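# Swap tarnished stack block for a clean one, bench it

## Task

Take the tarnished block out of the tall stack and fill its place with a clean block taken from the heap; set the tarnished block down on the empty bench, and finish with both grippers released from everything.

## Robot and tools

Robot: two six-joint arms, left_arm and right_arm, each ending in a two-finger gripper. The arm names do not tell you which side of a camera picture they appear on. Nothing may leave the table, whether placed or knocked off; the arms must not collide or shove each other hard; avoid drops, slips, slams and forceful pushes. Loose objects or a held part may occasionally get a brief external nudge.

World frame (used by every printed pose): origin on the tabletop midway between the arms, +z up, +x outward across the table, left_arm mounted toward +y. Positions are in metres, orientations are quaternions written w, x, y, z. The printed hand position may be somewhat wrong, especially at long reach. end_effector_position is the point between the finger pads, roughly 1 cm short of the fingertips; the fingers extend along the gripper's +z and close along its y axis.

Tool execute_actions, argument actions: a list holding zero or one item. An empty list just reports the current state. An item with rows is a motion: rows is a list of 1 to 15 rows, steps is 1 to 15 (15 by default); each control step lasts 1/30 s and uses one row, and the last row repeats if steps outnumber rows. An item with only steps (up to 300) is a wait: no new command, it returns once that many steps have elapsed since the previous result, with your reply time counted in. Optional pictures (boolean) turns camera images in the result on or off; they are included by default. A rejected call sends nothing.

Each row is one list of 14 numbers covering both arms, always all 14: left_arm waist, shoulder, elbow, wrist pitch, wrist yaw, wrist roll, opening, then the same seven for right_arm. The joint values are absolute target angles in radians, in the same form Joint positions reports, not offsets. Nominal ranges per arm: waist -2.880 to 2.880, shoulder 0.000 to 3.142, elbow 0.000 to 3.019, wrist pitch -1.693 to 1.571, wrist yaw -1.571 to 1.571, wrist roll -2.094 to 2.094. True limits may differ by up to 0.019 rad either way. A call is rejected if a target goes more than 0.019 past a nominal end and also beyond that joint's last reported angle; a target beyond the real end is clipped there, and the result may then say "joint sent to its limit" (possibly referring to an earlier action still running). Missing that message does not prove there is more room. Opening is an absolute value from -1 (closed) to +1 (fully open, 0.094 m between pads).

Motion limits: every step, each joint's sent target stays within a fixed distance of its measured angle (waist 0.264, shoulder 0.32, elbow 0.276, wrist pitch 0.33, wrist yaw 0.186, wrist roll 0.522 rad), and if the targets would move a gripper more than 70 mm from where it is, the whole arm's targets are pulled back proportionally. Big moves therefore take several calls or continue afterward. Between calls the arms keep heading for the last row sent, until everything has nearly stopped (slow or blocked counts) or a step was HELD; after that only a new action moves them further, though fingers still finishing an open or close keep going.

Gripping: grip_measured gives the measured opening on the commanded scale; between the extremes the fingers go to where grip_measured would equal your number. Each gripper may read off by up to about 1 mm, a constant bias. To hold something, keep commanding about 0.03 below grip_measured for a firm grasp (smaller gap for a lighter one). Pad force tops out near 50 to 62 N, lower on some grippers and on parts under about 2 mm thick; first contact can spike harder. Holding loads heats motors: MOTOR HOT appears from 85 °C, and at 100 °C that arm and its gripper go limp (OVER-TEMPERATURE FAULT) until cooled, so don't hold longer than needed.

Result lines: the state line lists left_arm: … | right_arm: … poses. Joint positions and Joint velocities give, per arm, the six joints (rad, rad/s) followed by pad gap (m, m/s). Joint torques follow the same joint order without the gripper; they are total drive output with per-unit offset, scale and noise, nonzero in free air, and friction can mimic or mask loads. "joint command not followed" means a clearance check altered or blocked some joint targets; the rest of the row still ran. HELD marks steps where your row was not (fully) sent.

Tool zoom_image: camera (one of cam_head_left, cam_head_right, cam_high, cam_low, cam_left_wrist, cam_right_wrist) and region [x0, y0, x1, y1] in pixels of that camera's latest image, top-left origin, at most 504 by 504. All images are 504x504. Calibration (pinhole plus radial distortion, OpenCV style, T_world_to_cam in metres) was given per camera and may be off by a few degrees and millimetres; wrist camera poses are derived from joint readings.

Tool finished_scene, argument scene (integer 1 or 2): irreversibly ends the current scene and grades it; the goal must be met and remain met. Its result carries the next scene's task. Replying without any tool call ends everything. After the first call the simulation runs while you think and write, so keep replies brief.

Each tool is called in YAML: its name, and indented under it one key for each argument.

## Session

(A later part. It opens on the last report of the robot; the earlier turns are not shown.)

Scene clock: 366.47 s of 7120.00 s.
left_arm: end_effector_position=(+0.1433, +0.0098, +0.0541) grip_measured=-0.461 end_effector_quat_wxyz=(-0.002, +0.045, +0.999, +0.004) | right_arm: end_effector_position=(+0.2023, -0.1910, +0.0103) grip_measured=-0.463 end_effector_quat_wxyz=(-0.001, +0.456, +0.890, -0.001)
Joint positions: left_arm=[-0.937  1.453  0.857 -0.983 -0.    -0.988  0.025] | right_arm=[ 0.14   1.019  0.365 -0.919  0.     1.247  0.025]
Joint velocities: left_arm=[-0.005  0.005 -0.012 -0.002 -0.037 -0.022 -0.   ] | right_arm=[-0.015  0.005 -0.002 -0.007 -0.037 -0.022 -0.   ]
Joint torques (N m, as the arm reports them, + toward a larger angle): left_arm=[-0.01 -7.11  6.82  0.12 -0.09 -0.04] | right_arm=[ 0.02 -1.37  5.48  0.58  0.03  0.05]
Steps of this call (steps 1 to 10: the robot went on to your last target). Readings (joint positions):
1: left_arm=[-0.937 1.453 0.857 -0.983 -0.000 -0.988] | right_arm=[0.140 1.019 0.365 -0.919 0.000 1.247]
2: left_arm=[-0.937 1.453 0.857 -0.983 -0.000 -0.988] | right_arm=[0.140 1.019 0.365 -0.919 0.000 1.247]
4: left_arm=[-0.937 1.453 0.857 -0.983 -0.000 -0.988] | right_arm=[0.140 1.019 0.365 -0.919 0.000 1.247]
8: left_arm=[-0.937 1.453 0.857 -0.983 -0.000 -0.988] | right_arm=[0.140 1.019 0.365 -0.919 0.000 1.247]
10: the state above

execute_actions:
  actions:
    - {"rows":[ [-0.939,1.469,0.860,-0.975,0,-0.990,-0.487, 0.139,1.015,0.354,-0.911,0,1.247,-0.489], [-0.938,1.464,0.865,-0.977,0,-0.989,-0.487, 0.140,1.015,0.363,-0.913,0,1.247,-0.489], [-0.938,1.459,0.870,-0.979,0,-0.989,-0.487, 0.140,1.015,0.372,-0.915,0,1.247,-0.489], [-0.937,1.454,0.875,-0.981,0,-0.988,-0.487, 0.140,1.015,0.381,-0.917,0,1.247,-0.489], [-0.937,1.449,0.880,-0.983,0,-0.988,-0.487, 0.140,1.015,0.390,-0.919,0,1.247,-0.489], [-0.937,1.445,0.885,-0.983,0,-0.988,-0.480, 0.140,1.015,0.396,-0.919,0,1.247,-0.480], [-0.937,1.445,0.885,-0.983,0,-0.988,-0.465, 0.140,1.015,0.400,-0.919,0,1.247,-0.465], [-0.937,1.445,0.885,-0.983,0,-0.988,-0.445, 0.140,1.015,0.400,-0.919,0,1.247,-0.445], [-0.937,1.445,0.885,-0.983,0,-0.988,-0.415, 0.140,1.015,0.400,-0.919,0,1.247,-0.415], [-0.937,1.445,0.885,-0.983,0,-0.988,-0.370, 0.140,1.015,0.400,-0.919,0,1.247,-0.375], [-0.937,1.443,0.885,-0.983,0,-0.988,-0.300, 0.140,1.015,0.402,-0.919,0,1.247,-0.320], [-0.937,1.441,0.885,-0.983,0,-0.988,-0.220, 0.140,1.014,0.405,-0.920,0,1.247,-0.260], [-0.937,1.438,0.885,-0.983,0,-0.988,-0.140, 0.140,1.013,0.408,-0.922,0,1.247,-0.200], [-0.937,1.435,0.885,-0.983,0,-0.988,-0.060, 0.140,1.012,0.411,-0.924,0,1.247,-0.140], [-0.937,1.432,0.885,-0.983,0,-0.988,0.0, 0.140,1.011,0.414,-0.926,0,1.247,-0.100] ],"steps":15}
  pictures: false

execute_actions:
  actions:
    - {"rows":[ [-0.937,1.4296,0.885,-0.983,0,-0.988,0.0, 0.140,1.0085,0.4183,-0.9286,0,1.247,-0.1], [-0.937,1.4285,0.885,-0.983,0,-0.988,0.0, 0.140,1.0070,0.4191,-0.9304,0,1.247,-0.1], [-0.937,1.4266,0.885,-0.983,0,-0.988,0.0, 0.140,1.0046,0.4203,-0.9332,0,1.247,-0.1], [-0.937,1.4239,0.885,-0.983,0,-0.988,0.0, 0.140,1.0014,0.4220,-0.9370,0,1.247,-0.1], [-0.937,1.4205,0.885,-0.983,0,-0.988,0.0, 0.140,0.9976,0.4239,-0.9417,0,1.247,-0.1], [-0.937,1.4164,0.885,-0.983,0,-0.988,0.0, 0.140,0.9934,0.4261,-0.9469,0,1.247,-0.1], [-0.937,1.4116,0.885,-0.983,0,-0.988,0.0, 0.140,0.9892,0.4283,-0.9524,0,1.247,-0.1], [-0.937,1.4061,0.885,-0.983,0,-0.988,0.0, 0.140,0.9850,0.4305,-0.9582,0,1.247,-0.1], [-0.937,1.4001,0.885,-0.983,0,-0.988,0.0, 0.140,0.9812,0.4324,-0.9637,0,1.247,-0.1], [-0.937,1.3934,0.885,-0.983,0,-0.988,0.0, 0.140,0.9780,0.4341,-0.9690,0,1.247,-0.1], [-0.937,1.3862,0.885,-0.983,0,-0.988,0.0, 0.140,0.9756,0.4353,-0.9736,0,1.247,-0.1], [-0.937,1.3785,0.885,-0.983,0,-0.988,0.0, 0.140,0.9741,0.4361,-0.9774,0,1.247,-0.1], [-0.937,1.3703,0.885,-0.983,0,-0.988,0.0, 0.140,0.9736,0.4364,-0.9802,0,1.247,-0.1], [-0.937,1.3618,0.885,-0.983,0,-0.988,0.0, 0.140,0.9736,0.4364,-0.9820,0,1.247,-0.1], [-0.937,1.3528,0.885,-0.983,0,-0.988,0.0, 0.140,0.9736,0.4364,-0.9826,0,1.247,-0.1] ],"steps":15}
  pictures: false

execute_actions:
  actions:
    - {"rows":[ [-0.9359,1.3436,0.885,-0.983,0,-0.988,0.0, 0.140,0.9736,0.4364,-0.9826,0,1.247,-0.1], [-0.9324,1.3342,0.885,-0.983,0,-0.988,0.0, 0.140,0.9736,0.4364,-0.9826,0,1.247,-0.1], [-0.9267,1.3246,0.885,-0.983,0,-0.988,0.0, 0.140,0.9736,0.4364,-0.9826,0,1.247,-0.1], [-0.9187,1.3148,0.885,-0.983,0,-0.988,0.0, 0.140,0.9736,0.4364,-0.9826,0,1.247,-0.1], [-0.9086,1.3050,0.885,-0.983,0,-0.988,0.0, 0.140,0.9736,0.4364,-0.9826,0,1.247,-0.1], [-0.8964,1.2952,0.885,-0.983,0,-0.988,0.0, 0.140,0.9736,0.4364,-0.9826,0,1.247,-0.1], [-0.8821,1.2855,0.885,-0.983,0,-0.988,0.0, 0.140,0.9736,0.4364,-0.9826,0,1.247,-0.1], [-0.8659,1.2758,0.885,-0.983,0,-0.988,0.0, 0.140,0.9736,0.4364,-0.9826,0,1.247,-0.1], [-0.8477,1.2664,0.885,-0.983,0,-0.988,0.0, 0.140,0.9736,0.4364,-0.9826,0,1.247,-0.1], [-0.8279,1.2572,0.885,-0.983,0,-0.988,0.0, 0.140,0.9736,0.4364,-0.9826,0,1.247,-0.1], [-0.8064,1.2483,0.885,-0.983,0,-0.988,0.0, 0.140,0.9736,0.4364,-0.9826,0,1.247,-0.1], [-0.7835,1.2397,0.885,-0.983,0,-0.988,0.0, 0.140,0.9736,0.4364,-0.9826,0,1.247,-0.1], [-0.7591,1.2315,0.885,-0.983,0,-0.988,0.0, 0.140,0.9736,0.4364,-0.9826,0,1.247,-0.1], [-0.7336,1.2238,0.885,-0.983,0,-0.988,0.0, 0.140,0.9736,0.4364,-0.9826,0,1.247,-0.1], [-0.7070,1.2166,0.885,-0.983,0,-0.988,0.0, 0.140,0.9736,0.4364,-0.9826,0,1.247,-0.1] ],"steps":15}
  pictures: false

execute_actions:
  actions:
    - {"rows":[ [-0.6796,1.2100,0.885,-0.983,0,-0.988,0.0, 0.140,0.9736,0.4364,-0.9826,0,1.247,-0.11], [-0.6514,1.2039,0.885,-0.983,0,-0.988,0.0, 0.140,0.9736,0.4364,-0.9826,0,1.247,-0.12], [-0.6228,1.1984,0.885,-0.983,0,-0.988,0.0, 0.140,0.9736,0.4364,-0.9826,0,1.247,-0.13], [-0.5937,1.1936,0.885,-0.983,0,-0.988,0.0, 0.140,0.9736,0.4364,-0.9826,0,1.247,-0.14], [-0.5645,1.1895,0.885,-0.983,0,-0.988,0.0, 0.140,0.9736,0.4364,-0.9826,0,1.247,-0.15], [-0.5353,1.1861,0.885,-0.983,0,-0.988,0.0, 0.140,0.9736,0.4364,-0.9826,0,1.247,-0.16], [-0.5062,1.1835,0.885,-0.983,0,-0.988,0.0, 0.140,0.9736,0.4364,-0.9826,0,1.247,-0.17], [-0.4776,1.1816,0.885,-0.983,0,-0.988,0.0, 0.140,0.9736,0.4364,-0.9826,0,1.247,-0.18], [-0.4494,1.1804,0.885,-0.983,0,-0.988,0.0, 0.140,0.9736,0.4364,-0.9826,0,1.247,-0.19], [-0.4220,1.18,0.885,-0.983,0,-0.988,0.0, 0.140,0.9736,0.4364,-0.9826,0,1.247,-0.20], [-0.3954,1.18,0.885,-0.983,0,-0.988,0.0, 0.140,0.9736,0.4364,-0.9826,0,1.247,-0.21], [-0.3699,1.18,0.885,-0.983,0,-0.988,0.0, 0.140,0.9736,0.4364,-0.9826,0,1.247,-0.22], [-0.3455,1.18,0.885,-0.983,0,-0.988,0.0, 0.140,0.9736,0.4364,-0.9826,0,1.247,-0.23], [-0.3226,1.18,0.885,-0.983,0,-0.988,0.0, 0.140,0.9736,0.4364,-0.9826,0,1.247,-0.24], [-0.3011,1.18,0.885,-0.983,0,-0.988,0.0, 0.140,0.9736,0.4364,-0.9826,0,1.247,-0.25] ],"steps":15}
  pictures: false

execute_actions:
  actions:
    - {"rows":[ [-0.2813,1.18,0.885,-0.983,0,-0.988,0.0, 0.140,0.9736,0.4364,-0.9826,0,1.247,-0.25], [-0.2631,1.18,0.885,-0.983,0,-0.988,0.0, 0.140,0.9736,0.4364,-0.9826,0,1.247,-0.25], [-0.2469,1.18,0.885,-0.983,0,-0.988,0.0, 0.140,0.9736,0.4364,-0.9826,0,1.247,-0.25], [-0.2326,1.18,0.885,-0.983,0,-0.988,0.0, 0.140,0.9736,0.4364,-0.9826,0,1.247,-0.25], [-0.2204,1.18,0.885,-0.983,0,-0.988,0.0, 0.140,0.9736,0.4364,-0.9826,0,1.247,-0.25], [-0.2103,1.18,0.885,-0.983,0,-0.988,0.0, 0.140,0.9736,0.4364,-0.9826,0,1.247,-0.25], [-0.2023,1.18,0.885,-0.983,0,-0.988,0.0, 0.140,0.9736,0.4364,-0.9826,0,1.247,-0.25], [-0.1966,1.18,0.885,-0.983,0,-0.988,0.0, 0.140,0.9736,0.4364,-0.9826,0,1.247,-0.25], [-0.1931,1.18,0.885,-0.983,0,-0.988,0.0, 0.140,0.9736,0.4364,-0.9826,0,1.247,-0.25], [-0.192,1.18,0.885,-0.983,0,-0.988,0.0, 0.140,0.9736,0.4364,-0.9826,0,1.247,-0.25] ],"steps":15}

Scene clock: 422.40 s of 7120.00 s.
left_arm: end_effector_position=(+0.1433, +0.0098, +0.0541) grip_measured=-0.034 end_effector_quat_wxyz=(-0.002, +0.045, +0.999, +0.004) | right_arm: end_effector_position=(+0.2023, -0.1910, +0.0104) grip_measured=-0.123 end_effector_quat_wxyz=(-0.001, +0.456, +0.890, -0.001)
Joint positions: left_arm=[-0.937  1.453  0.857 -0.983 -0.    -0.988  0.045] | right_arm=[ 0.14   1.019  0.365 -0.919  0.     1.247  0.041]
Joint velocities: left_arm=[ 0.005 -0.015  0.002  0.007 -0.022  0.051  0.063] | right_arm=[-0.015  0.005 -0.012 -0.002  0.051 -0.051  0.043]
Joint torques (N m, as the arm reports them, + toward a larger angle): left_arm=[  0.3  -10.14   8.84  -0.2   -0.09   0.  ] | right_arm=[ 0.09 -1.81  9.98  0.06  0.03  0.05]
Steps of this call (steps 1 to 15: the robot went on to your last target; steps 16 to 90: nothing new was sent; then 52.43 s passed at rest; steps 91 to 105: all 15 steps of this action). Readings (joint positions):
91: left_arm=[-0.937 1.453 0.857 -0.983 -0.000 -0.988] | right_arm=[0.140 1.019 0.365 -0.919 0.000 1.247]
92: left_arm=[-0.937 1.453 0.857 -0.983 -0.000 -0.988] | right_arm=[0.140 1.019 0.365 -0.919 0.000 1.247]
94: left_arm=[-0.937 1.453 0.857 -0.983 -0.000 -0.988] | right_arm=[0.140 1.019 0.365 -0.919 0.000 1.247]
98: left_arm=[-0.937 1.453 0.857 -0.983 -0.000 -0.988] | right_arm=[0.140 1.019 0.365 -0.919 0.000 1.247]
105: the state above

Scene clock: 422.90 s of 7120.00 s.
left_arm: end_effector_position=(+0.1451, +0.0063, +0.0740) grip_measured=-0.002 end_effector_quat_wxyz=(+0.013, +0.045, +0.999, -0.021) | right_arm: end_effector_position=(+0.2045, -0.1903, +0.0234) grip_measured=-0.102 end_effector_quat_wxyz=(+0.003, +0.456, +0.890, +0.003)
Joint positions: left_arm=[-0.937  1.395  0.857 -0.983 -0.    -0.988  0.047] | right_arm=[ 0.14   0.98   0.387 -0.969  0.     1.247  0.042]
Joint velocities: left_arm=[-0.015 -0.269 -0.012 -0.012 -0.007  0.037  0.001] | right_arm=[ 0.005 -0.024  0.007 -0.066  0.022 -0.037 -0.   ]
Joint torques (N m, as the arm reports them, + toward a larger angle): left_arm=[-0.11 -9.97  9.25 -0.14 -0.08 -0.01] | right_arm=[ 0.11 -0.66 10.37 -0.02  0.03  0.05]
Steps of this call (steps 1 to 15: all 15 steps of this action). Readings (joint positions):
1: left_arm=[-0.937 1.453 0.857 -0.983 -0.000 -0.988] | right_arm=[0.140 1.019 0.365 -0.919 0.000 1.247]
2: left_arm=[-0.937 1.453 0.857 -0.983 -0.000 -0.988] | right_arm=[0.140 1.018 0.365 -0.919 0.000 1.247]
4: left_arm=[-0.937 1.452 0.857 -0.983 -0.000 -0.988] | right_arm=[0.140 1.017 0.366 -0.923 0.000 1.247]
8: left_arm=[-0.937 1.444 0.857 -0.983 -0.000 -0.988] | right_arm=[0.140 1.005 0.372 -0.939 0.000 1.247]
15: the state above

Scene clock: 423.40 s of 7120.00 s.
left_arm: end_effector_position=(+0.1989, +0.0357, +0.1239) grip_measured=-0.002 end_effector_quat_wxyz=(+0.057, -0.038, +0.995, -0.079) | right_arm: end_effector_position=(+0.2035, -0.1906, +0.0235) grip_measured=-0.102 end_effector_quat_wxyz=(+0.002, +0.456, +0.890, +0.001)
Joint positions: left_arm=[-0.769  1.249  0.857 -0.983  0.    -0.988  0.047] | right_arm=[ 0.14   0.98   0.387 -0.973  0.     1.247  0.042]
Joint velocities: left_arm=[ 0.816 -0.239 -0.007 -0.012 -0.022 -0.066 -0.   ] | right_arm=[-0.005 -0.005 -0.002  0.012 -0.037  0.051 -0.   ]
Joint torques (N m, as the arm reports them, + toward a larger angle): left_arm=[ 0.89 -8.12  9.86  0.08 -0.09  0.01] | right_arm=[ 0.07 -1.3  10.5  -0.02  0.02  0.05]
Steps of this call (steps 1 to 15: all 15 steps of this action). Readings (joint positions):
1: left_arm=[-0.937 1.385 0.857 -0.983 -0.000 -0.988] | right_arm=[0.140 0.980 0.387 -0.971 0.000 1.247]
2: left_arm=[-0.937 1.375 0.857 -0.983 -0.000 -0.988] | right_arm=[0.140 0.980 0.387 -0.972 0.000 1.247]
4: left_arm=[-0.937 1.355 0.857 -0.983 -0.000 -0.988] | right_arm=[0.140 0.980 0.387 -0.973 0.000 1.247]
8: left_arm=[-0.916 1.314 0.857 -0.983 0.000 -0.988] | right_arm=[0.140 0.980 0.387 -0.973 0.000 1.247]
15: the state above

Scene clock: 423.90 s of 7120.00 s.
left_arm: end_effector_position=(+0.2977, +0.1529, +0.1415) grip_measured=-0.002 end_effector_quat_wxyz=(+0.091, -0.244, +0.962, -0.083) | right_arm: end_effector_position=(+0.2035, -0.1906, +0.0235) grip_measured=-0.244 end_effector_quat_wxyz=(+0.002, +0.456, +0.890, +0.001)
Joint positions: left_arm=[-0.348  1.198  0.857 -0.983  0.    -0.988  0.047] | right_arm=[ 0.14   0.98   0.387 -0.973  0.     1.247  0.036]
Joint velocities: left_arm=[ 0.669 -0.024 -0.012 -0.007  0.022  0.022  0.001] | right_arm=[ 0.005 -0.015 -0.007 -0.007 -0.037  0.007 -0.01 ]
Joint torques (N m, as the arm reports them, + toward a larger angle): left_arm=[ 0.34 -7.28 10.14  0.11 -0.07  0.02] | right_arm=[ 0.07 -1.3  10.4  -0.02  0.03  0.06]
Steps of this call (steps 1 to 15: all 15 steps of this action). Readings (joint positions):
1: left_arm=[-0.741 1.242 0.857 -0.983 0.000 -0.988] | right_arm=[0.140 0.980 0.387 -0.973 0.000 1.247]
2: left_arm=[-0.713 1.234 0.857 -0.983 0.000 -0.988] | right_arm=[0.140 0.980 0.387 -0.973 0.000 1.247]
4: left_arm=[-0.656 1.222 0.857 -0.983 0.000 -0.988] | right_arm=[0.140 0.980 0.387 -0.973 0.000 1.247]
8: left_arm=[-0.538 1.204 0.857 -0.983 0.000 -0.988] | right_arm=[0.140 0.980 0.387 -0.973 0.000 1.247]
15: the state above

Scene clock: 424.40 s of 7120.00 s.
left_arm: end_effector_position=(+0.3197, +0.2026, +0.1415) grip_measured=-0.002 end_effector_quat_wxyz=(+0.097, -0.315, +0.941, -0.076) | right_arm: end_effector_position=(+0.2035, -0.1906, +0.0235) grip_measured=-0.248 end_effector_quat_wxyz=(+0.002, +0.456, +0.890, +0.001)
Joint positions: left_arm=[-0.2    1.198  0.857 -0.983  0.    -0.988  0.047] | right_arm=[ 0.14   0.98   0.387 -0.973  0.     1.247  0.035]
Joint velocities: left_arm=[ 0.005 -0.015  0.002  0.017  0.007 -0.066  0.   ] | right_arm=[-0.005  0.005  0.007  0.012 -0.037  0.007 -0.   ]
Joint torques (N m, as the arm reports them, + toward a larger angle): left_arm=[ 0.74 -7.46 10.1   0.16 -0.1   0.02] | right_arm=[ 0.09 -1.32 10.4  -0.02  0.03  0.05]
Steps of this call (steps 1 to 15: all 15 steps of this action). Readings (joint positions):
1: left_arm=[-0.325 1.198 0.857 -0.983 0.000 -0.988] | right_arm=[0.140 0.980 0.387 -0.973 0.000 1.247]
2: left_arm=[-0.304 1.198 0.857 -0.983 0.000 -0.988] | right_arm=[0.140 0.980 0.387 -0.973 0.000 1.247]
4: left_arm=[-0.266 1.198 0.857 -0.983 0.000 -0.988] | right_arm=[0.140 0.980 0.387 -0.973 0.000 1.247]
8: left_arm=[-0.216 1.198 0.857 -0.983 0.000 -0.988] | right_arm=[0.140 0.980 0.387 -0.973 0.000 1.247]
15: the state above
camera_calibration (this result's frames):
cam_left_wrist: T_world_to_cam=[[0.570308, -0.796273, 0.20174, -0.0544735], [-0.770181, -0.432957, 0.468369, 0.274448], [-0.285605, -0.422491, -0.860193, 0.423034], [0, 0, 0, 1]] pos_world=[0.363262, 0.254176, 0.246337]
cam_right_wrist: T_world_to_cam=[[-0.809747, -0.586769, -0.00356369, 0.0548402], [-0.478666, 0.657027, 0.582404, 0.210836], [-0.339395, 0.473306, -0.812891, 0.304241], [0, 0, 0, 1]] pos_world=[0.248585, -0.250346, 0.124718]

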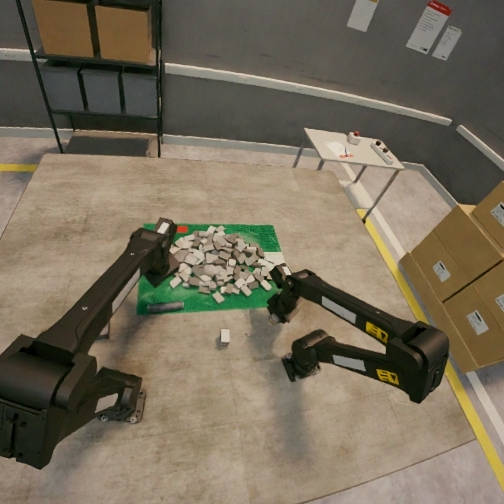

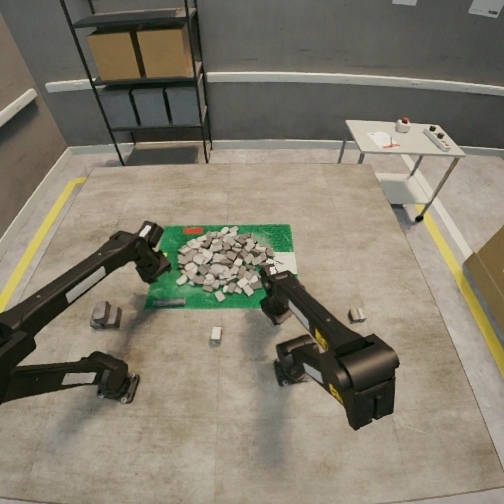

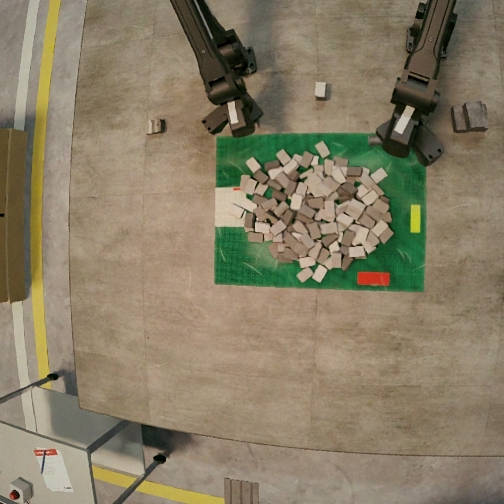

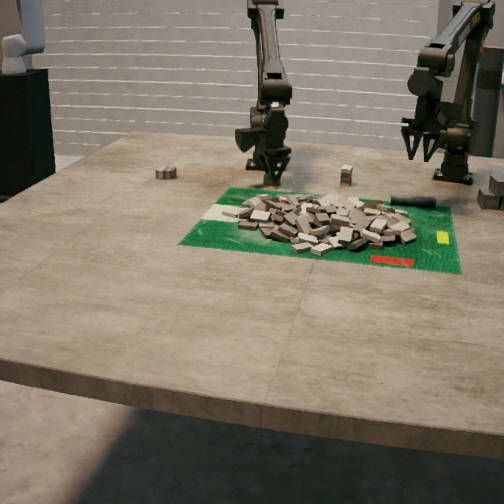

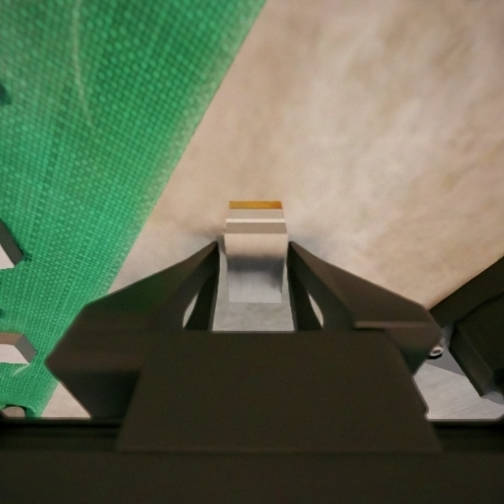

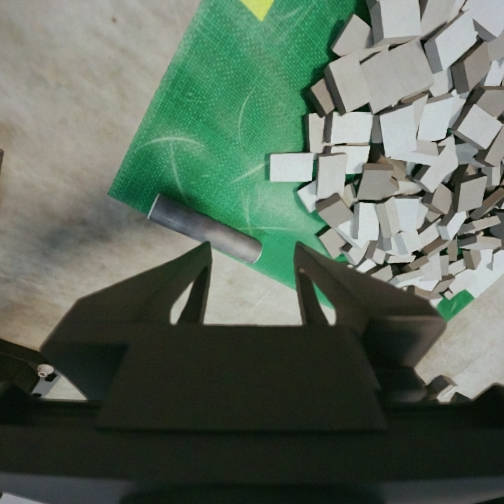

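zoom_image:
  camera: "cam_left_wrist"
  region: [193, 180, 313, 300]

zoom_image:
  camera: "cam_low"
  region: [248, 150, 298, 200]

zoom_image:
  camera: "cam_low"
  region: [322, 145, 372, 195]

Region (193, 180, 313, 300) of cam_left_wrist's 504x504 image, scaled by 4.200, with more detail than that image has.

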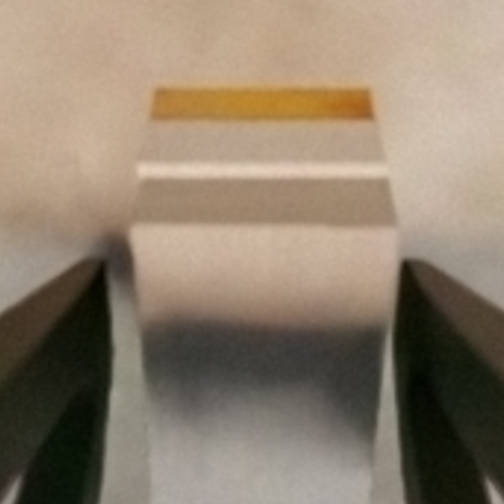

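Region (248, 150, 298, 200) of cam_low's 504x504 image, scaled by 10.080, with more detail than that image has.

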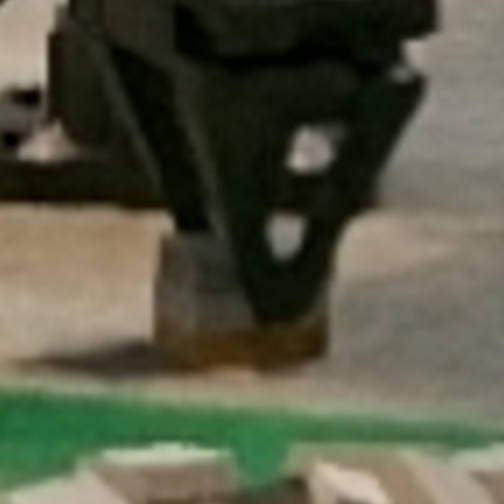

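Region (322, 145, 372, 195) of cam_low's 504x504 image, scaled by 10.080, with more detail than that image has.

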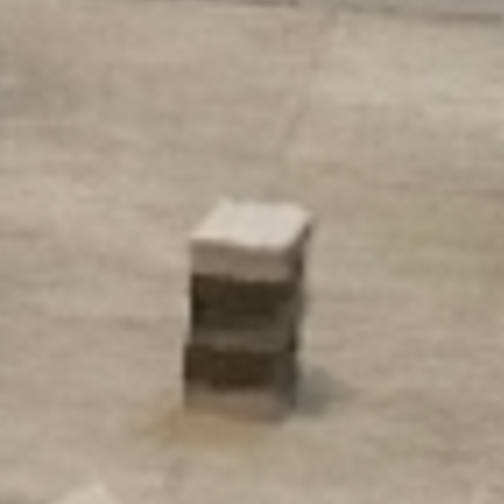

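execute_actions:
  actions:
    - {"rows":[ [-0.193,1.182,0.884,-0.983,0,-0.988,0.0, 0.140,0.979,0.435,-0.982,0,1.247,-0.255], [-0.194,1.184,0.883,-0.983,0,-0.988,0.0, 0.140,0.985,0.434,-0.981,0,1.247,-0.260], [-0.195,1.186,0.882,-0.983,0,-0.988,0.0, 0.140,0.990,0.433,-0.980,0,1.247,-0.267], [-0.196,1.188,0.881,-0.983,0,-0.988,0.0, 0.140,0.994,0.432,-0.979,0,1.247,-0.274], [-0.197,1.190,0.880,-0.983,0,-0.988,0.0, 0.140,0.997,0.431,-0.978,0,1.247,-0.281], [-0.198,1.192,0.879,-0.983,0,-0.988,0.0, 0.140,0.9995,0.430,-0.978,0,1.247,-0.288], [-0.199,1.194,0.878,-0.983,0,-0.988,0.0, 0.140,1.0015,0.430,-0.978,0,1.247,-0.295], [-0.200,1.196,0.877,-0.983,0,-0.988,0.0, 0.140,1.003,0.430,-0.978,0,1.247,-0.302], [-0.200,1.198,0.876,-0.983,0,-0.988,0.0, 0.140,1.0045,0.430,-0.978,0,1.247,-0.310], [-0.200,1.199,0.875,-0.983,0,-0.988,0.0, 0.140,1.0055,0.430,-0.978,0,1.247,-0.318], [-0.200,1.200,0.874,-0.983,0,-0.988,0.0, 0.140,1.006,0.430,-0.978,0,1.247,-0.326], [-0.200,1.201,0.873,-0.983,0,-0.988,0.0, 0.140,1.006,0.430,-0.978,0,1.247,-0.334], [-0.200,1.202,0.872,-0.983,0,-0.988,0.0, 0.140,1.006,0.430,-0.978,0,1.247,-0.342], [-0.200,1.203,0.871,-0.983,0,-0.988,0.0, 0.140,1.006,0.430,-0.978,0,1.247,-0.350], [-0.200,1.203,0.870,-0.983,0,-0.988,0.0, 0.140,1.006,0.430,-0.978,0,1.247,-0.360] ],"steps":15}
  pictures: false

execute_actions:
  actions:
    - {"rows":[ [-0.200,1.203,0.870,-0.983,0,-0.988,0.0, 0.140,1.006,0.430,-0.978,0,1.247,-0.375], [-0.200,1.203,0.870,-0.983,0,-0.988,0.0, 0.140,1.006,0.430,-0.978,0,1.247,-0.390], [-0.200,1.203,0.870,-0.983,0,-0.988,0.0, 0.140,1.006,0.430,-0.978,0,1.247,-0.404], [-0.200,1.203,0.870,-0.983,0,-0.988,0.0, 0.140,1.005,0.430,-0.978,0,1.247,-0.416], [-0.200,1.203,0.870,-0.983,0,-0.988,0.0, 0.140,1.003,0.430,-0.978,0,1.247,-0.426], [-0.200,1.203,0.870,-0.983,0,-0.988,0.0, 0.140,1.001,0.430,-0.978,0,1.247,-0.434], [-0.200,1.203,0.870,-0.983,0,-0.988,0.0, 0.140,0.999,0.430,-0.978,0,1.247,-0.441], [-0.200,1.203,0.870,-0.983,0,-0.988,0.0, 0.140,0.998,0.430,-0.978,0,1.247,-0.447], [-0.200,1.203,0.870,-0.983,0,-0.988,0.0, 0.140,0.998,0.430,-0.978,0,1.247,-0.453], [-0.200,1.203,0.870,-0.983,0,-0.988,0.0, 0.140,0.998,0.430,-0.978,0,1.247,-0.459], [-0.200,1.203,0.870,-0.983,0,-0.988,0.0, 0.140,0.998,0.430,-0.978,0,1.247,-0.465], [-0.200,1.203,0.870,-0.983,0,-0.988,0.0, 0.140,0.998,0.430,-0.978,0,1.247,-0.471], [-0.200,1.203,0.870,-0.983,0,-0.988,0.0, 0.140,0.998,0.430,-0.978,0,1.247,-0.477], [-0.200,1.203,0.870,-0.983,0,-0.988,0.0, 0.140,0.998,0.430,-0.978,0,1.247,-0.483], [-0.200,1.203,0.870,-0.983,0,-0.988,0.0, 0.140,0.998,0.430,-0.978,0,1.247,-0.489] ],"steps":15}

Scene clock: 467.50 s of 7120.00 s.
left_arm: end_effector_position=(+0.3197, +0.2026, +0.1415) grip_measured=-0.002 end_effector_quat_wxyz=(+0.097, -0.315, +0.941, -0.076) | right_arm: end_effector_position=(+0.2020, -0.1911, +0.0211) grip_measured=-0.354 end_effector_quat_wxyz=(-0.004, +0.456, +0.890, -0.004)
Joint positions: left_arm=[-0.2    1.198  0.857 -0.983  0.    -0.988  0.047] | right_arm=[ 0.14   0.995  0.387 -0.973  0.     1.247  0.03 ]
Joint velocities: left_arm=[ 0.005  0.005 -0.022 -0.007  0.037  0.037 -0.   ] | right_arm=[-0.024 -0.015 -0.002  0.012 -0.007  0.051 -0.009]
Joint torques (N m, as the arm reports them, + toward a larger angle): left_arm=[ 0.02 -6.14  9.1   0.23 -0.08  0.03] | right_arm=[ 0.07 -0.12  9.97  0.11  0.02  0.06]
Steps of this call (steps 1 to 15: the robot went on to your last target; steps 16 to 90: nothing new was sent; then 39.60 s passed at rest; steps 91 to 105: all 15 steps of this action). Readings (joint positions):
91: left_arm=[-0.200 1.198 0.857 -0.983 0.000 -0.988] | right_arm=[0.140 0.980 0.387 -0.973 0.000 1.247]
92: left_arm=[-0.200 1.198 0.857 -0.983 0.000 -0.988] | right_arm=[0.140 0.980 0.387 -0.973 0.000 1.247]
94: left_arm=[-0.200 1.198 0.857 -0.983 0.000 -0.988] | right_arm=[0.140 0.980 0.387 -0.973 0.000 1.247]
98: left_arm=[-0.200 1.198 0.857 -0.983 0.000 -0.988] | right_arm=[0.140 0.985 0.387 -0.973 0.000 1.247]
105: the state above

Scene clock: 468.00 s of 7120.00 s.
left_arm: end_effector_position=(+0.3197, +0.2026, +0.1415) grip_measured=-0.002 end_effector_quat_wxyz=(+0.097, -0.315, +0.941, -0.076) | right_arm: end_effector_position=(+0.2020, -0.1911, +0.0211) grip_measured=-0.463 end_effector_quat_wxyz=(-0.004, +0.456, +0.890, -0.004)
Joint positions: left_arm=[-0.2    1.198  0.857 -0.983  0.    -0.988  0.047] | right_arm=[ 0.14   0.995  0.387 -0.973  0.     1.247  0.025]
Joint velocities: left_arm=[-0.005 -0.015 -0.012  0.007  0.037 -0.051  0.   ] | right_arm=[-0.015 -0.015 -0.007  0.007 -0.007 -0.066  0.   ]
Joint torques (N m, as the arm reports them, + toward a larger angle): left_arm=[ 0.06 -5.67  9.02  0.24 -0.09  0.01] | right_arm=[ 0.08 -0.41  9.84  0.13  0.03  0.05]
Steps of this call (steps 1 to 15: all 15 steps of this action). Readings (joint positions):
1: left_arm=[-0.200 1.198 0.857 -0.983 0.000 -0.988] | right_arm=[0.140 0.995 0.387 -0.973 0.000 1.247]
2: left_arm=[-0.200 1.198 0.857 -0.983 0.000 -0.988] | right_arm=[0.140 0.995 0.387 -0.973 0.000 1.247]
4: left_arm=[-0.200 1.198 0.857 -0.983 0.000 -0.988] | right_arm=[0.140 0.995 0.387 -0.973 0.000 1.247]
8: left_arm=[-0.200 1.198 0.857 -0.983 0.000 -0.988] | right_arm=[0.140 0.995 0.387 -0.973 0.000 1.247]
15: the state above
camera_calibration (this result's frames):
cam_left_wrist: T_world_to_cam=[[0.570308, -0.796273, 0.20174, -0.0544735], [-0.770181, -0.432957, 0.468369, 0.274448], [-0.285605, -0.422491, -0.860193, 0.423034], [0, 0, 0, 1]] pos_world=[0.363262, 0.254176, 0.246337]
cam_right_wrist: T_world_to_cam=[[-0.809697, -0.586753, 0.010529, 0.0530016], [-0.470363, 0.659603, 0.586245, 0.210554], [-0.350926, 0.469728, -0.810066, 0.303568], [0, 0, 0, 1]] pos_world=[0.248482, -0.250377, 0.121916]

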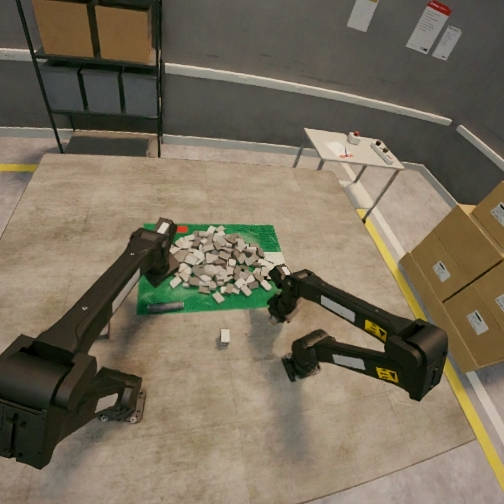

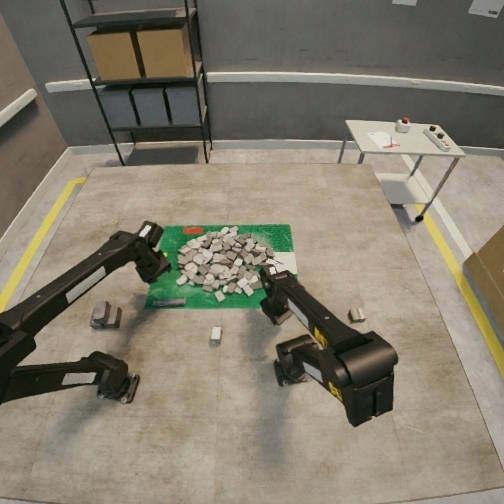

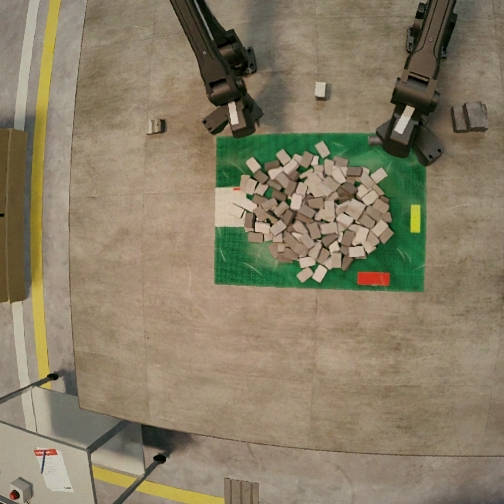

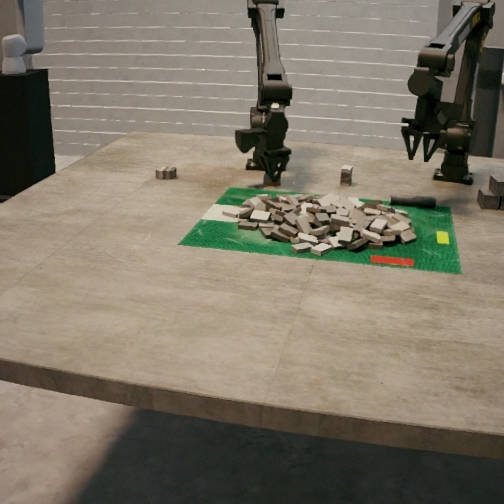

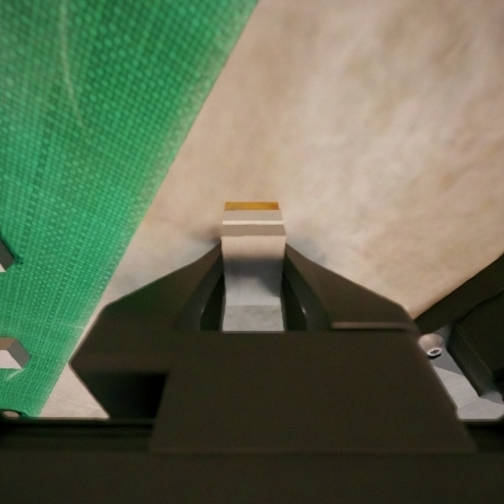

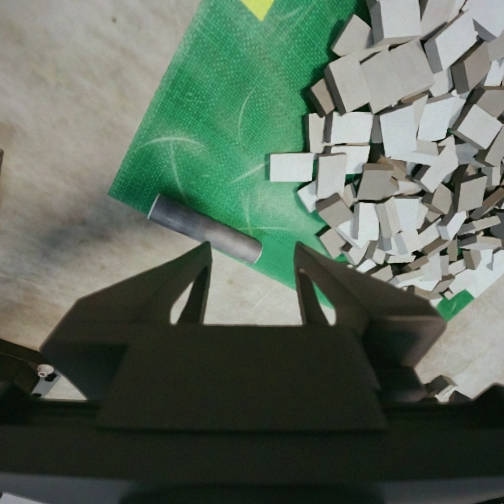

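zoom_image:
  camera: "cam_left_wrist"
  region: [203, 185, 303, 285]

zoom_image:
  camera: "cam_low"
  region: [255, 160, 295, 200]

Region (203, 185, 303, 285) of cam_left_wrist's 504x504 image, scaled by 5.040, with more detail than that image has.

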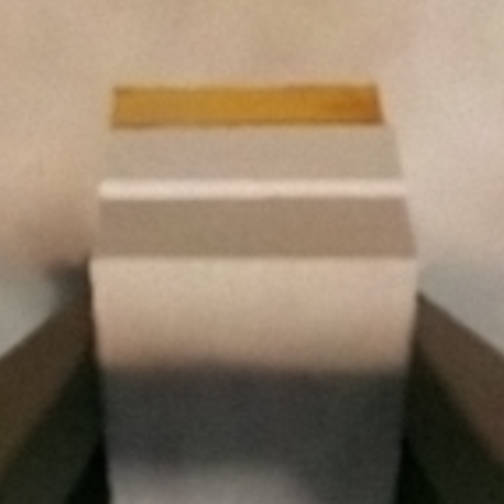

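Region (255, 160, 295, 200) of cam_low's 504x504 image, scaled by 12.600, with more detail than that image has.

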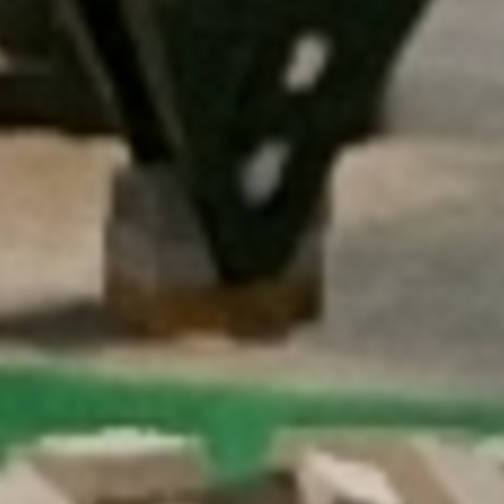

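execute_actions:
  actions:
    - {"rows":[ [-0.200,1.203,0.870,-0.983,0,-0.988,0.0, 0.140,0.998,0.437,-0.978,0,1.247,-0.489], [-0.200,1.203,0.870,-0.983,0,-0.988,0.0, 0.140,0.998,0.443,-0.978,0,1.247,-0.489], [-0.200,1.203,0.870,-0.983,0,-0.988,0.0, 0.141,0.998,0.4479,-0.978,0,1.247,-0.489], [-0.200,1.203,0.870,-0.983,0,-0.988,0.0, 0.142,0.998,0.4517,-0.978,0,1.247,-0.489], [-0.200,1.203,0.870,-0.983,0,-0.988,0.0, 0.143,0.998,0.4564,-0.978,0,1.247,-0.489], [-0.200,1.203,0.870,-0.983,0,-0.988,0.0, 0.144,0.998,0.4622,-0.9784,0,1.247,-0.489], [-0.200,1.203,0.870,-0.983,0,-0.988,0.0, 0.145,0.998,0.4689,-0.9794,0,1.247,-0.489], [-0.200,1.203,0.870,-0.983,0,-0.988,0.0, 0.1460,0.998,0.4766,-0.9811,0,1.247,-0.489], [-0.200,1.203,0.870,-0.983,0,-0.988,0.0, 0.1492,0.998,0.4850,-0.9835,0,1.247,-0.489], [-0.200,1.203,0.870,-0.983,0,-0.988,0.0, 0.1544,0.9982,0.4943,-0.9864,0,1.247,-0.489], [-0.200,1.203,0.870,-0.983,0,-0.988,0.0, 0.1617,0.9990,0.5042,-0.9899,0,1.247,-0.489], [-0.200,1.203,0.870,-0.983,0,-0.988,0.0, 0.1710,1.0002,0.5148,-0.9937,0,1.247,-0.489], [-0.200,1.203,0.870,-0.983,0,-0.988,0.0, 0.1822,1.0018,0.5259,-0.9979,0,1.247,-0.489], [-0.200,1.203,0.870,-0.983,0,-0.988,0.0, 0.1953,1.0040,0.5374,-1.0023,0,1.247,-0.489], [-0.200,1.203,0.870,-0.983,0,-0.988,0.0, 0.2104,1.0066,0.5494,-1.0068,0,1.247,-0.489] ],"steps":15}
  pictures: false

execute_actions:
  actions:
    - {"rows":[ [-0.200,1.203,0.870,-0.983,0,-0.988,0.0, 0.2271,1.0096,0.5616,-1.0113,0,1.247,-0.489], [-0.200,1.203,0.870,-0.983,0,-0.988,0.0, 0.2456,1.0130,0.5740,-1.0157,0,1.247,-0.489], [-0.200,1.203,0.870,-0.983,0,-0.988,0.0, 0.2657,1.0169,0.5865,-1.0199,0,1.247,-0.489], [-0.200,1.203,0.870,-0.983,0,-0.988,0.0, 0.2872,1.0212,0.5990,-1.0237,0,1.247,-0.489], [-0.200,1.203,0.870,-0.983,0,-0.988,0.0, 0.3103,1.0258,0.6114,-1.0272,0,1.247,-0.489], [-0.200,1.203,0.870,-0.983,0,-0.988,0.0, 0.3345,1.0307,0.6236,-1.0301,0,1.247,-0.489], [-0.200,1.203,0.870,-0.983,0,-0.988,0.0, 0.3600,1.0361,0.6356,-1.0325,0,1.247,-0.489], [-0.200,1.203,0.870,-0.983,0,-0.988,0.0, 0.3865,1.0416,0.6471,-1.0342,0,1.247,-0.489], [-0.200,1.203,0.870,-0.983,0,-0.988,0.0, 0.4139,1.0475,0.6583,-1.0352,0,1.247,-0.489], [-0.200,1.203,0.870,-0.983,0,-0.988,0.0, 0.4421,1.0536,0.6688,-1.0356,0,1.247,-0.489], [-0.200,1.203,0.870,-0.983,0,-0.988,0.0, 0.4709,1.0599,0.6787,-1.0356,0,1.247,-0.489], [-0.200,1.203,0.870,-0.983,0,-0.988,0.0, 0.5004,1.0664,0.6880,-1.0356,0,1.247,-0.489], [-0.200,1.203,0.870,-0.983,0,-0.988,0.0, 0.5300,1.0730,0.6964,-1.0356,0,1.247,-0.489], [-0.200,1.203,0.870,-0.983,0,-0.988,0.0, 0.5600,1.0798,0.7041,-1.0356,0,1.247,-0.489], [-0.200,1.203,0.870,-0.983,0,-0.988,0.0, 0.5900,1.0866,0.7108,-1.0356,0,1.247,-0.489] ],"steps":15}
  pictures: false

execute_actions:
  actions:
    - {"rows":[ [-0.200,1.203,0.870,-0.983,0,-0.988,0.0, 0.6200,1.0936,0.7166,-1.0356,0,1.247,-0.489], [-0.200,1.203,0.870,-0.983,0,-0.988,0.0, 0.6496,1.1004,0.7213,-1.0356,0,1.247,-0.489], [-0.200,1.203,0.870,-0.983,0,-0.988,0.0, 0.6791,1.1074,0.7251,-1.0356,0,1.247,-0.489], [-0.200,1.203,0.870,-0.983,0,-0.988,0.0, 0.7079,1.1142,0.7278,-1.0356,0,1.247,-0.489], [-0.200,1.203,0.870,-0.983,0,-0.988,0.0, 0.7361,1.1210,0.7295,-1.0356,0,1.247,-0.489], [-0.200,1.203,0.870,-0.983,0,-0.988,0.0, 0.7635,1.1276,0.730,-1.0356,0,1.247,-0.489], [-0.200,1.203,0.870,-0.983,0,-0.988,0.0, 0.7900,1.1341,0.730,-1.0356,0,1.247,-0.489], [-0.200,1.203,0.870,-0.983,0,-0.988,0.0, 0.8155,1.1404,0.730,-1.0356,0,1.247,-0.489], [-0.200,1.203,0.870,-0.983,0,-0.988,0.0, 0.8397,1.1465,0.730,-1.0356,0,1.247,-0.489], [-0.200,1.203,0.870,-0.983,0,-0.988,0.0, 0.8628,1.1524,0.730,-1.0356,0,1.247,-0.489], [-0.200,1.203,0.870,-0.983,0,-0.988,0.0, 0.8843,1.1579,0.730,-1.0356,0,1.247,-0.489], [-0.200,1.203,0.870,-0.983,0,-0.988,0.0, 0.9044,1.1633,0.730,-1.0356,0,1.247,-0.489], [-0.200,1.203,0.870,-0.983,0,-0.988,0.0, 0.9229,1.1682,0.730,-1.0356,0,1.247,-0.489], [-0.200,1.203,0.870,-0.983,0,-0.988,0.0, 0.9396,1.1728,0.730,-1.0356,0,1.247,-0.489], [-0.200,1.203,0.870,-0.983,0,-0.988,0.0, 0.9547,1.1771,0.730,-1.0356,0,1.247,-0.489] ],"steps":15}
  pictures: false

execute_actions:
  actions:
    - {"rows":[ [-0.200,1.203,0.870,-0.983,0,-0.988,0.0, 0.9678,1.1810,0.730,-1.0356,0,1.247,-0.489], [-0.200,1.203,0.870,-0.983,0,-0.988,0.0, 0.9790,1.1844,0.730,-1.0356,0,1.247,-0.489], [-0.200,1.203,0.870,-0.983,0,-0.988,0.0, 0.9883,1.1874,0.730,-1.0356,0,1.247,-0.489], [-0.200,1.203,0.870,-0.983,0,-0.988,0.0, 0.9956,1.1900,0.730,-1.0356,0,1.247,-0.489], [-0.200,1.203,0.870,-0.983,0,-0.988,0.0, 1.0008,1.1922,0.730,-1.0356,0,1.247,-0.489], [-0.200,1.203,0.870,-0.983,0,-0.988,0.0, 1.0040,1.1938,0.730,-1.0356,0,1.247,-0.489], [-0.200,1.203,0.870,-0.983,0,-0.988,0.0, 1.005,1.1950,0.730,-1.0356,0,1.247,-0.489], [-0.200,1.203,0.870,-0.983,0,-0.988,0.0, 1.005,1.1958,0.730,-1.0356,0,1.247,-0.489], [-0.200,1.203,0.870,-0.983,0,-0.988,0.0, 1.005,1.196,0.730,-1.0356,0,1.247,-0.489] ],"steps":15}

Scene clock: 484.53 s of 7120.00 s.
left_arm: end_effector_position=(+0.3197, +0.2026, +0.1415) grip_measured=-0.002 end_effector_quat_wxyz=(+0.097, -0.315, +0.941, -0.076) | right_arm: end_effector_position=(+0.2284, -0.1761, +0.0455) grip_measured=-0.463 end_effector_quat_wxyz=(+0.017, +0.442, +0.897, +0.017)
Joint positions: left_arm=[-0.2    1.198  0.857 -0.983  0.    -0.988  0.047] | right_arm=[ 0.17   0.995  0.462 -0.991  0.     1.247  0.025]
Joint velocities: left_arm=[ 0.005  0.005 -0.007 -0.012 -0.022  0.051  0.001] | right_arm=[ 0.357  0.015  0.349 -0.139 -0.051  0.037 -0.   ]
Joint torques (N m, as the arm reports them, + toward a larger angle): left_arm=[ 0.32 -5.92  9.1   0.21 -0.09  0.  ] | right_arm=[ 1.22 -0.64 11.79  0.33  0.02  0.07]
Steps of this call (steps 1 to 15: the robot went on to your last target; steps 16 to 90: nothing new was sent; then 13.03 s passed at rest; steps 91 to 105: all 15 steps of this action). Readings (joint positions):
91: left_arm=[-0.200 1.198 0.857 -0.983 0.000 -0.988] | right_arm=[0.140 0.995 0.387 -0.973 0.000 1.247]
92: left_arm=[-0.200 1.198 0.857 -0.983 0.000 -0.988] | right_arm=[0.140 0.995 0.387 -0.973 0.000 1.247]
94: left_arm=[-0.200 1.198 0.857 -0.983 0.000 -0.988] | right_arm=[0.140 0.995 0.387 -0.973 0.000 1.247]
98: left_arm=[-0.200 1.198 0.857 -0.983 0.000 -0.988] | right_arm=[0.140 0.995 0.395 -0.974 0.000 1.247]
105: the state above

Scene clock: 485.03 s of 7120.00 s.
left_arm: end_effector_position=(+0.3197, +0.2026, +0.1415) grip_measured=-0.002 end_effector_quat_wxyz=(+0.097, -0.315, +0.941, -0.076) | right_arm: end_effector_position=(+0.2383, -0.0715, +0.0918) grip_measured=-0.463 end_effector_quat_wxyz=(+0.033, +0.275, +0.960, +0.048)
Joint positions: left_arm=[-0.2    1.198  0.857 -0.983  0.    -0.988  0.047] | right_arm=[ 0.527  1.064  0.636 -1.025  0.     1.247  0.025]
Joint velocities: left_arm=[-0.005 -0.015 -0.012 -0.012  0.007 -0.037 -0.001] | right_arm=[ 0.894  0.181  0.242 -0.007 -0.007 -0.007  0.   ]
Joint torques (N m, as the arm reports them, + toward a larger angle): left_arm=[ 0.06 -6.05  9.06  0.15 -0.1   0.01] | right_arm=[ 0.92 -2.38 11.97  0.07  0.02  0.03]
Steps of this call (steps 1 to 15: all 15 steps of this action). Readings (joint positions):
1: left_arm=[-0.200 1.198 0.857 -0.983 0.000 -0.988] | right_arm=[0.184 0.996 0.475 -0.995 0.000 1.247]
2: left_arm=[-0.200 1.198 0.857 -0.983 0.000 -0.988] | right_arm=[0.200 0.997 0.488 -0.998 0.000 1.247]
4: left_arm=[-0.200 1.198 0.857 -0.983 0.000 -0.988] | right_arm=[0.237 1.002 0.514 -1.006 0.000 1.247]
8: left_arm=[-0.200 1.198 0.857 -0.983 0.000 -0.988] | right_arm=[0.329 1.020 0.564 -1.020 0.000 1.247]
15: the state above

Scene clock: 485.53 s of 7120.00 s.
left_arm: end_effector_position=(+0.3197, +0.2026, +0.1415) grip_measured=-0.002 end_effector_quat_wxyz=(+0.097, -0.315, +0.941, -0.076) | right_arm: end_effector_position=(+0.1602, +0.0052, +0.0797) grip_measured=-0.462 end_effector_quat_wxyz=(+0.011, +0.082, +0.996, +0.025)
Joint positions: left_arm=[-0.2    1.198  0.857 -0.983  0.    -0.988  0.047] | right_arm=[ 0.922  1.16   0.67  -1.026  0.     1.247  0.025]
Joint velocities: left_arm=[-0.015 -0.005  0.007 -0.017 -0.125  0.037  0.   ] | right_arm=[ 0.503  0.132 -0.007  0.012 -0.007  0.022 -0.001]
Joint torques (N m, as the arm reports them, + toward a larger angle): left_arm=[-0.18 -5.88  9.05  0.25 -0.08  0.01] | right_arm=[ 0.44 -3.65 11.64  0.06  0.06  0.05]
Steps of this call (steps 1 to 15: all 15 steps of this action). Readings (joint positions):
1: left_arm=[-0.200 1.198 0.857 -0.983 0.000 -0.988] | right_arm=[0.558 1.070 0.644 -1.025 0.000 1.247]
2: left_arm=[-0.200 1.198 0.857 -0.983 0.000 -0.988] | right_arm=[0.588 1.077 0.651 -1.025 0.000 1.247]
4: left_arm=[-0.200 1.198 0.857 -0.983 0.000 -0.988] | right_arm=[0.648 1.091 0.662 -1.025 0.000 1.247]
8: left_arm=[-0.200 1.198 0.857 -0.983 0.000 -0.988] | right_arm=[0.763 1.117 0.670 -1.025 0.000 1.247]
15: the state above

Scene clock: 486.03 s of 7120.00 s.
left_arm: end_effector_position=(+0.3197, +0.2026, +0.1415) grip_measured=-0.002 end_effector_quat_wxyz=(+0.097, -0.315, +0.941, -0.076) | right_arm: end_effector_position=(+0.1399, +0.0135, +0.0730) grip_measured=-0.462 end_effector_quat_wxyz=(+0.005, +0.044, +0.999, +0.014)
Joint positions: left_arm=[-0.2    1.198  0.857 -0.983  0.    -0.988  0.047] | right_arm=[ 0.999  1.186  0.67  -1.026  0.     1.247  0.025]
Joint velocities: left_arm=[ 0.005 -0.005  0.017  0.002 -0.037 -0.037 -0.001] | right_arm=[ 0.005  0.015  0.012 -0.017 -0.007  0.066 -0.   ]
Joint torques (N m, as the arm reports them, + toward a larger angle): left_arm=[ 0.26 -6.01  9.04  0.15 -0.09  0.03] | right_arm=[ 0.65 -3.85 11.35 -0.01  0.02  0.05]
Steps of this call (steps 1 to 15: all 15 steps of this action). Readings (joint positions):
1: left_arm=[-0.200 1.198 0.857 -0.983 0.000 -0.988] | right_arm=[0.938 1.165 0.670 -1.026 0.000 1.247]
2: left_arm=[-0.200 1.198 0.857 -0.983 0.000 -0.988] | right_arm=[0.952 1.169 0.670 -1.026 0.000 1.247]
4: left_arm=[-0.200 1.198 0.857 -0.983 0.000 -0.988] | right_arm=[0.976 1.175 0.670 -1.026 0.000 1.247]
8: left_arm=[-0.200 1.198 0.857 -0.983 0.000 -0.988] | right_arm=[0.998 1.184 0.670 -1.026 0.000 1.247]
15: the state above
camera_calibration (this result's frames):
cam_left_wrist: T_world_to_cam=[[0.570308, -0.796273, 0.20174, -0.0544735], [-0.770181, -0.432957, 0.468369, 0.274448], [-0.285605, -0.422491, -0.860193, 0.423034], [0, 0, 0, 1]] pos_world=[0.363262, 0.254176, 0.246337]
cam_right_wrist: T_world_to_cam=[[-0.0847687, -0.996024, -0.0274094, 0.0290892], [-0.815964, 0.0536042, 0.575612, 0.0733073], [-0.571854, 0.071159, -0.817264, 0.264621], [0, 0, 0, 1]] pos_world=[0.213606, 0.00621379, 0.174866]

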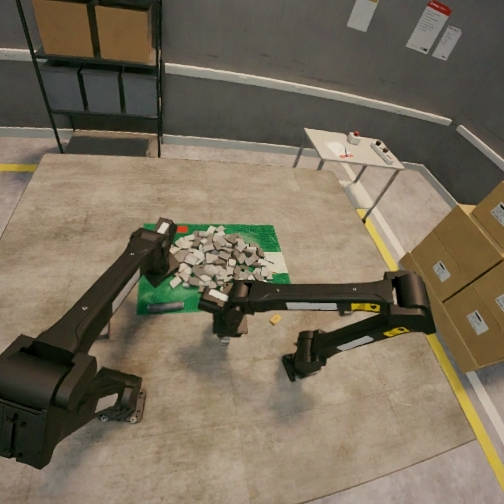

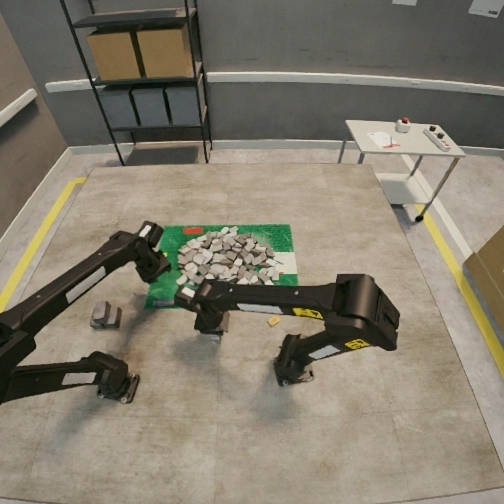

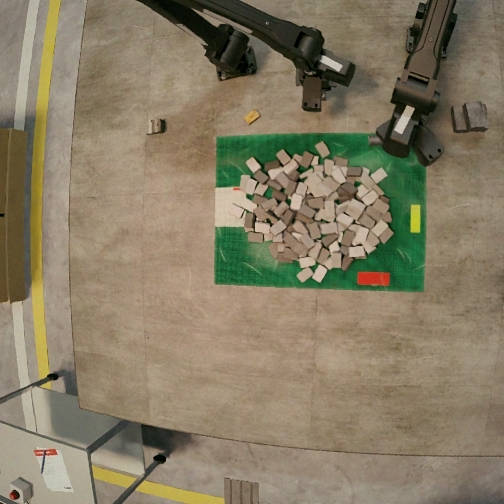

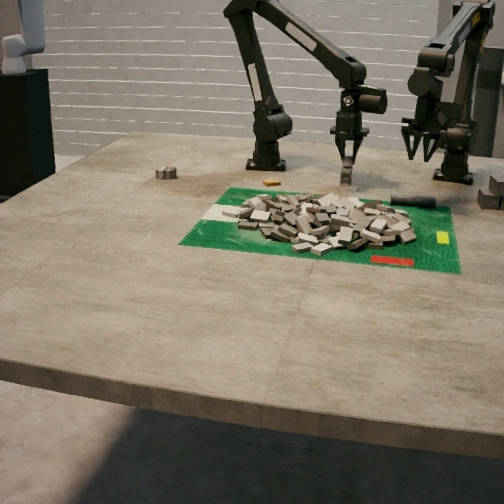

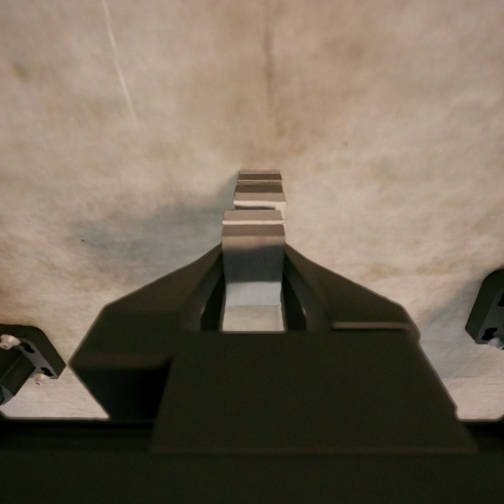

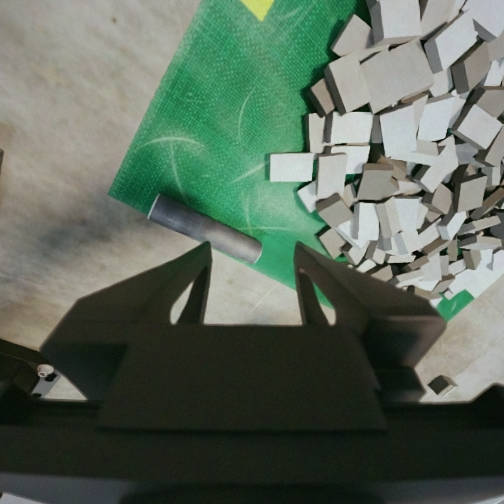

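zoom_image:
  camera: "cam_left_wrist"
  region: [205, 160, 305, 260]

zoom_image:
  camera: "cam_low"
  region: [322, 140, 372, 190]

Region (205, 160, 305, 260) of cam_left_wrist's 504x504 image, scaled by 5.040, with more detail than that image has.

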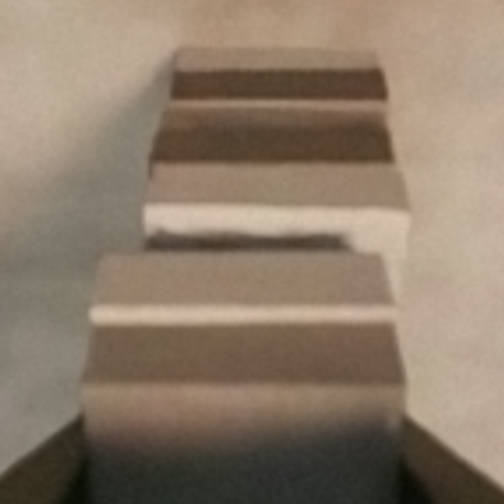

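Region (322, 140, 372, 190) of cam_low's 504x504 image, scaled by 10.080, with more detail than that image has.

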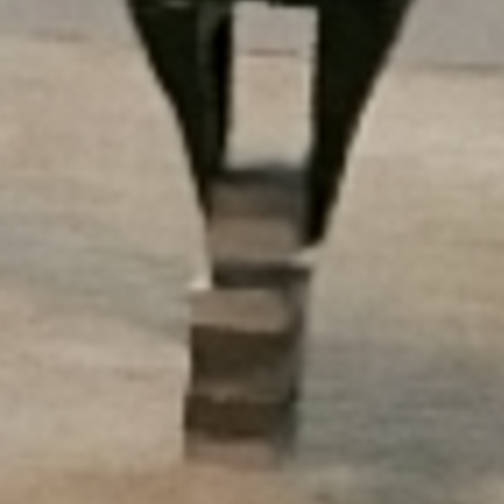

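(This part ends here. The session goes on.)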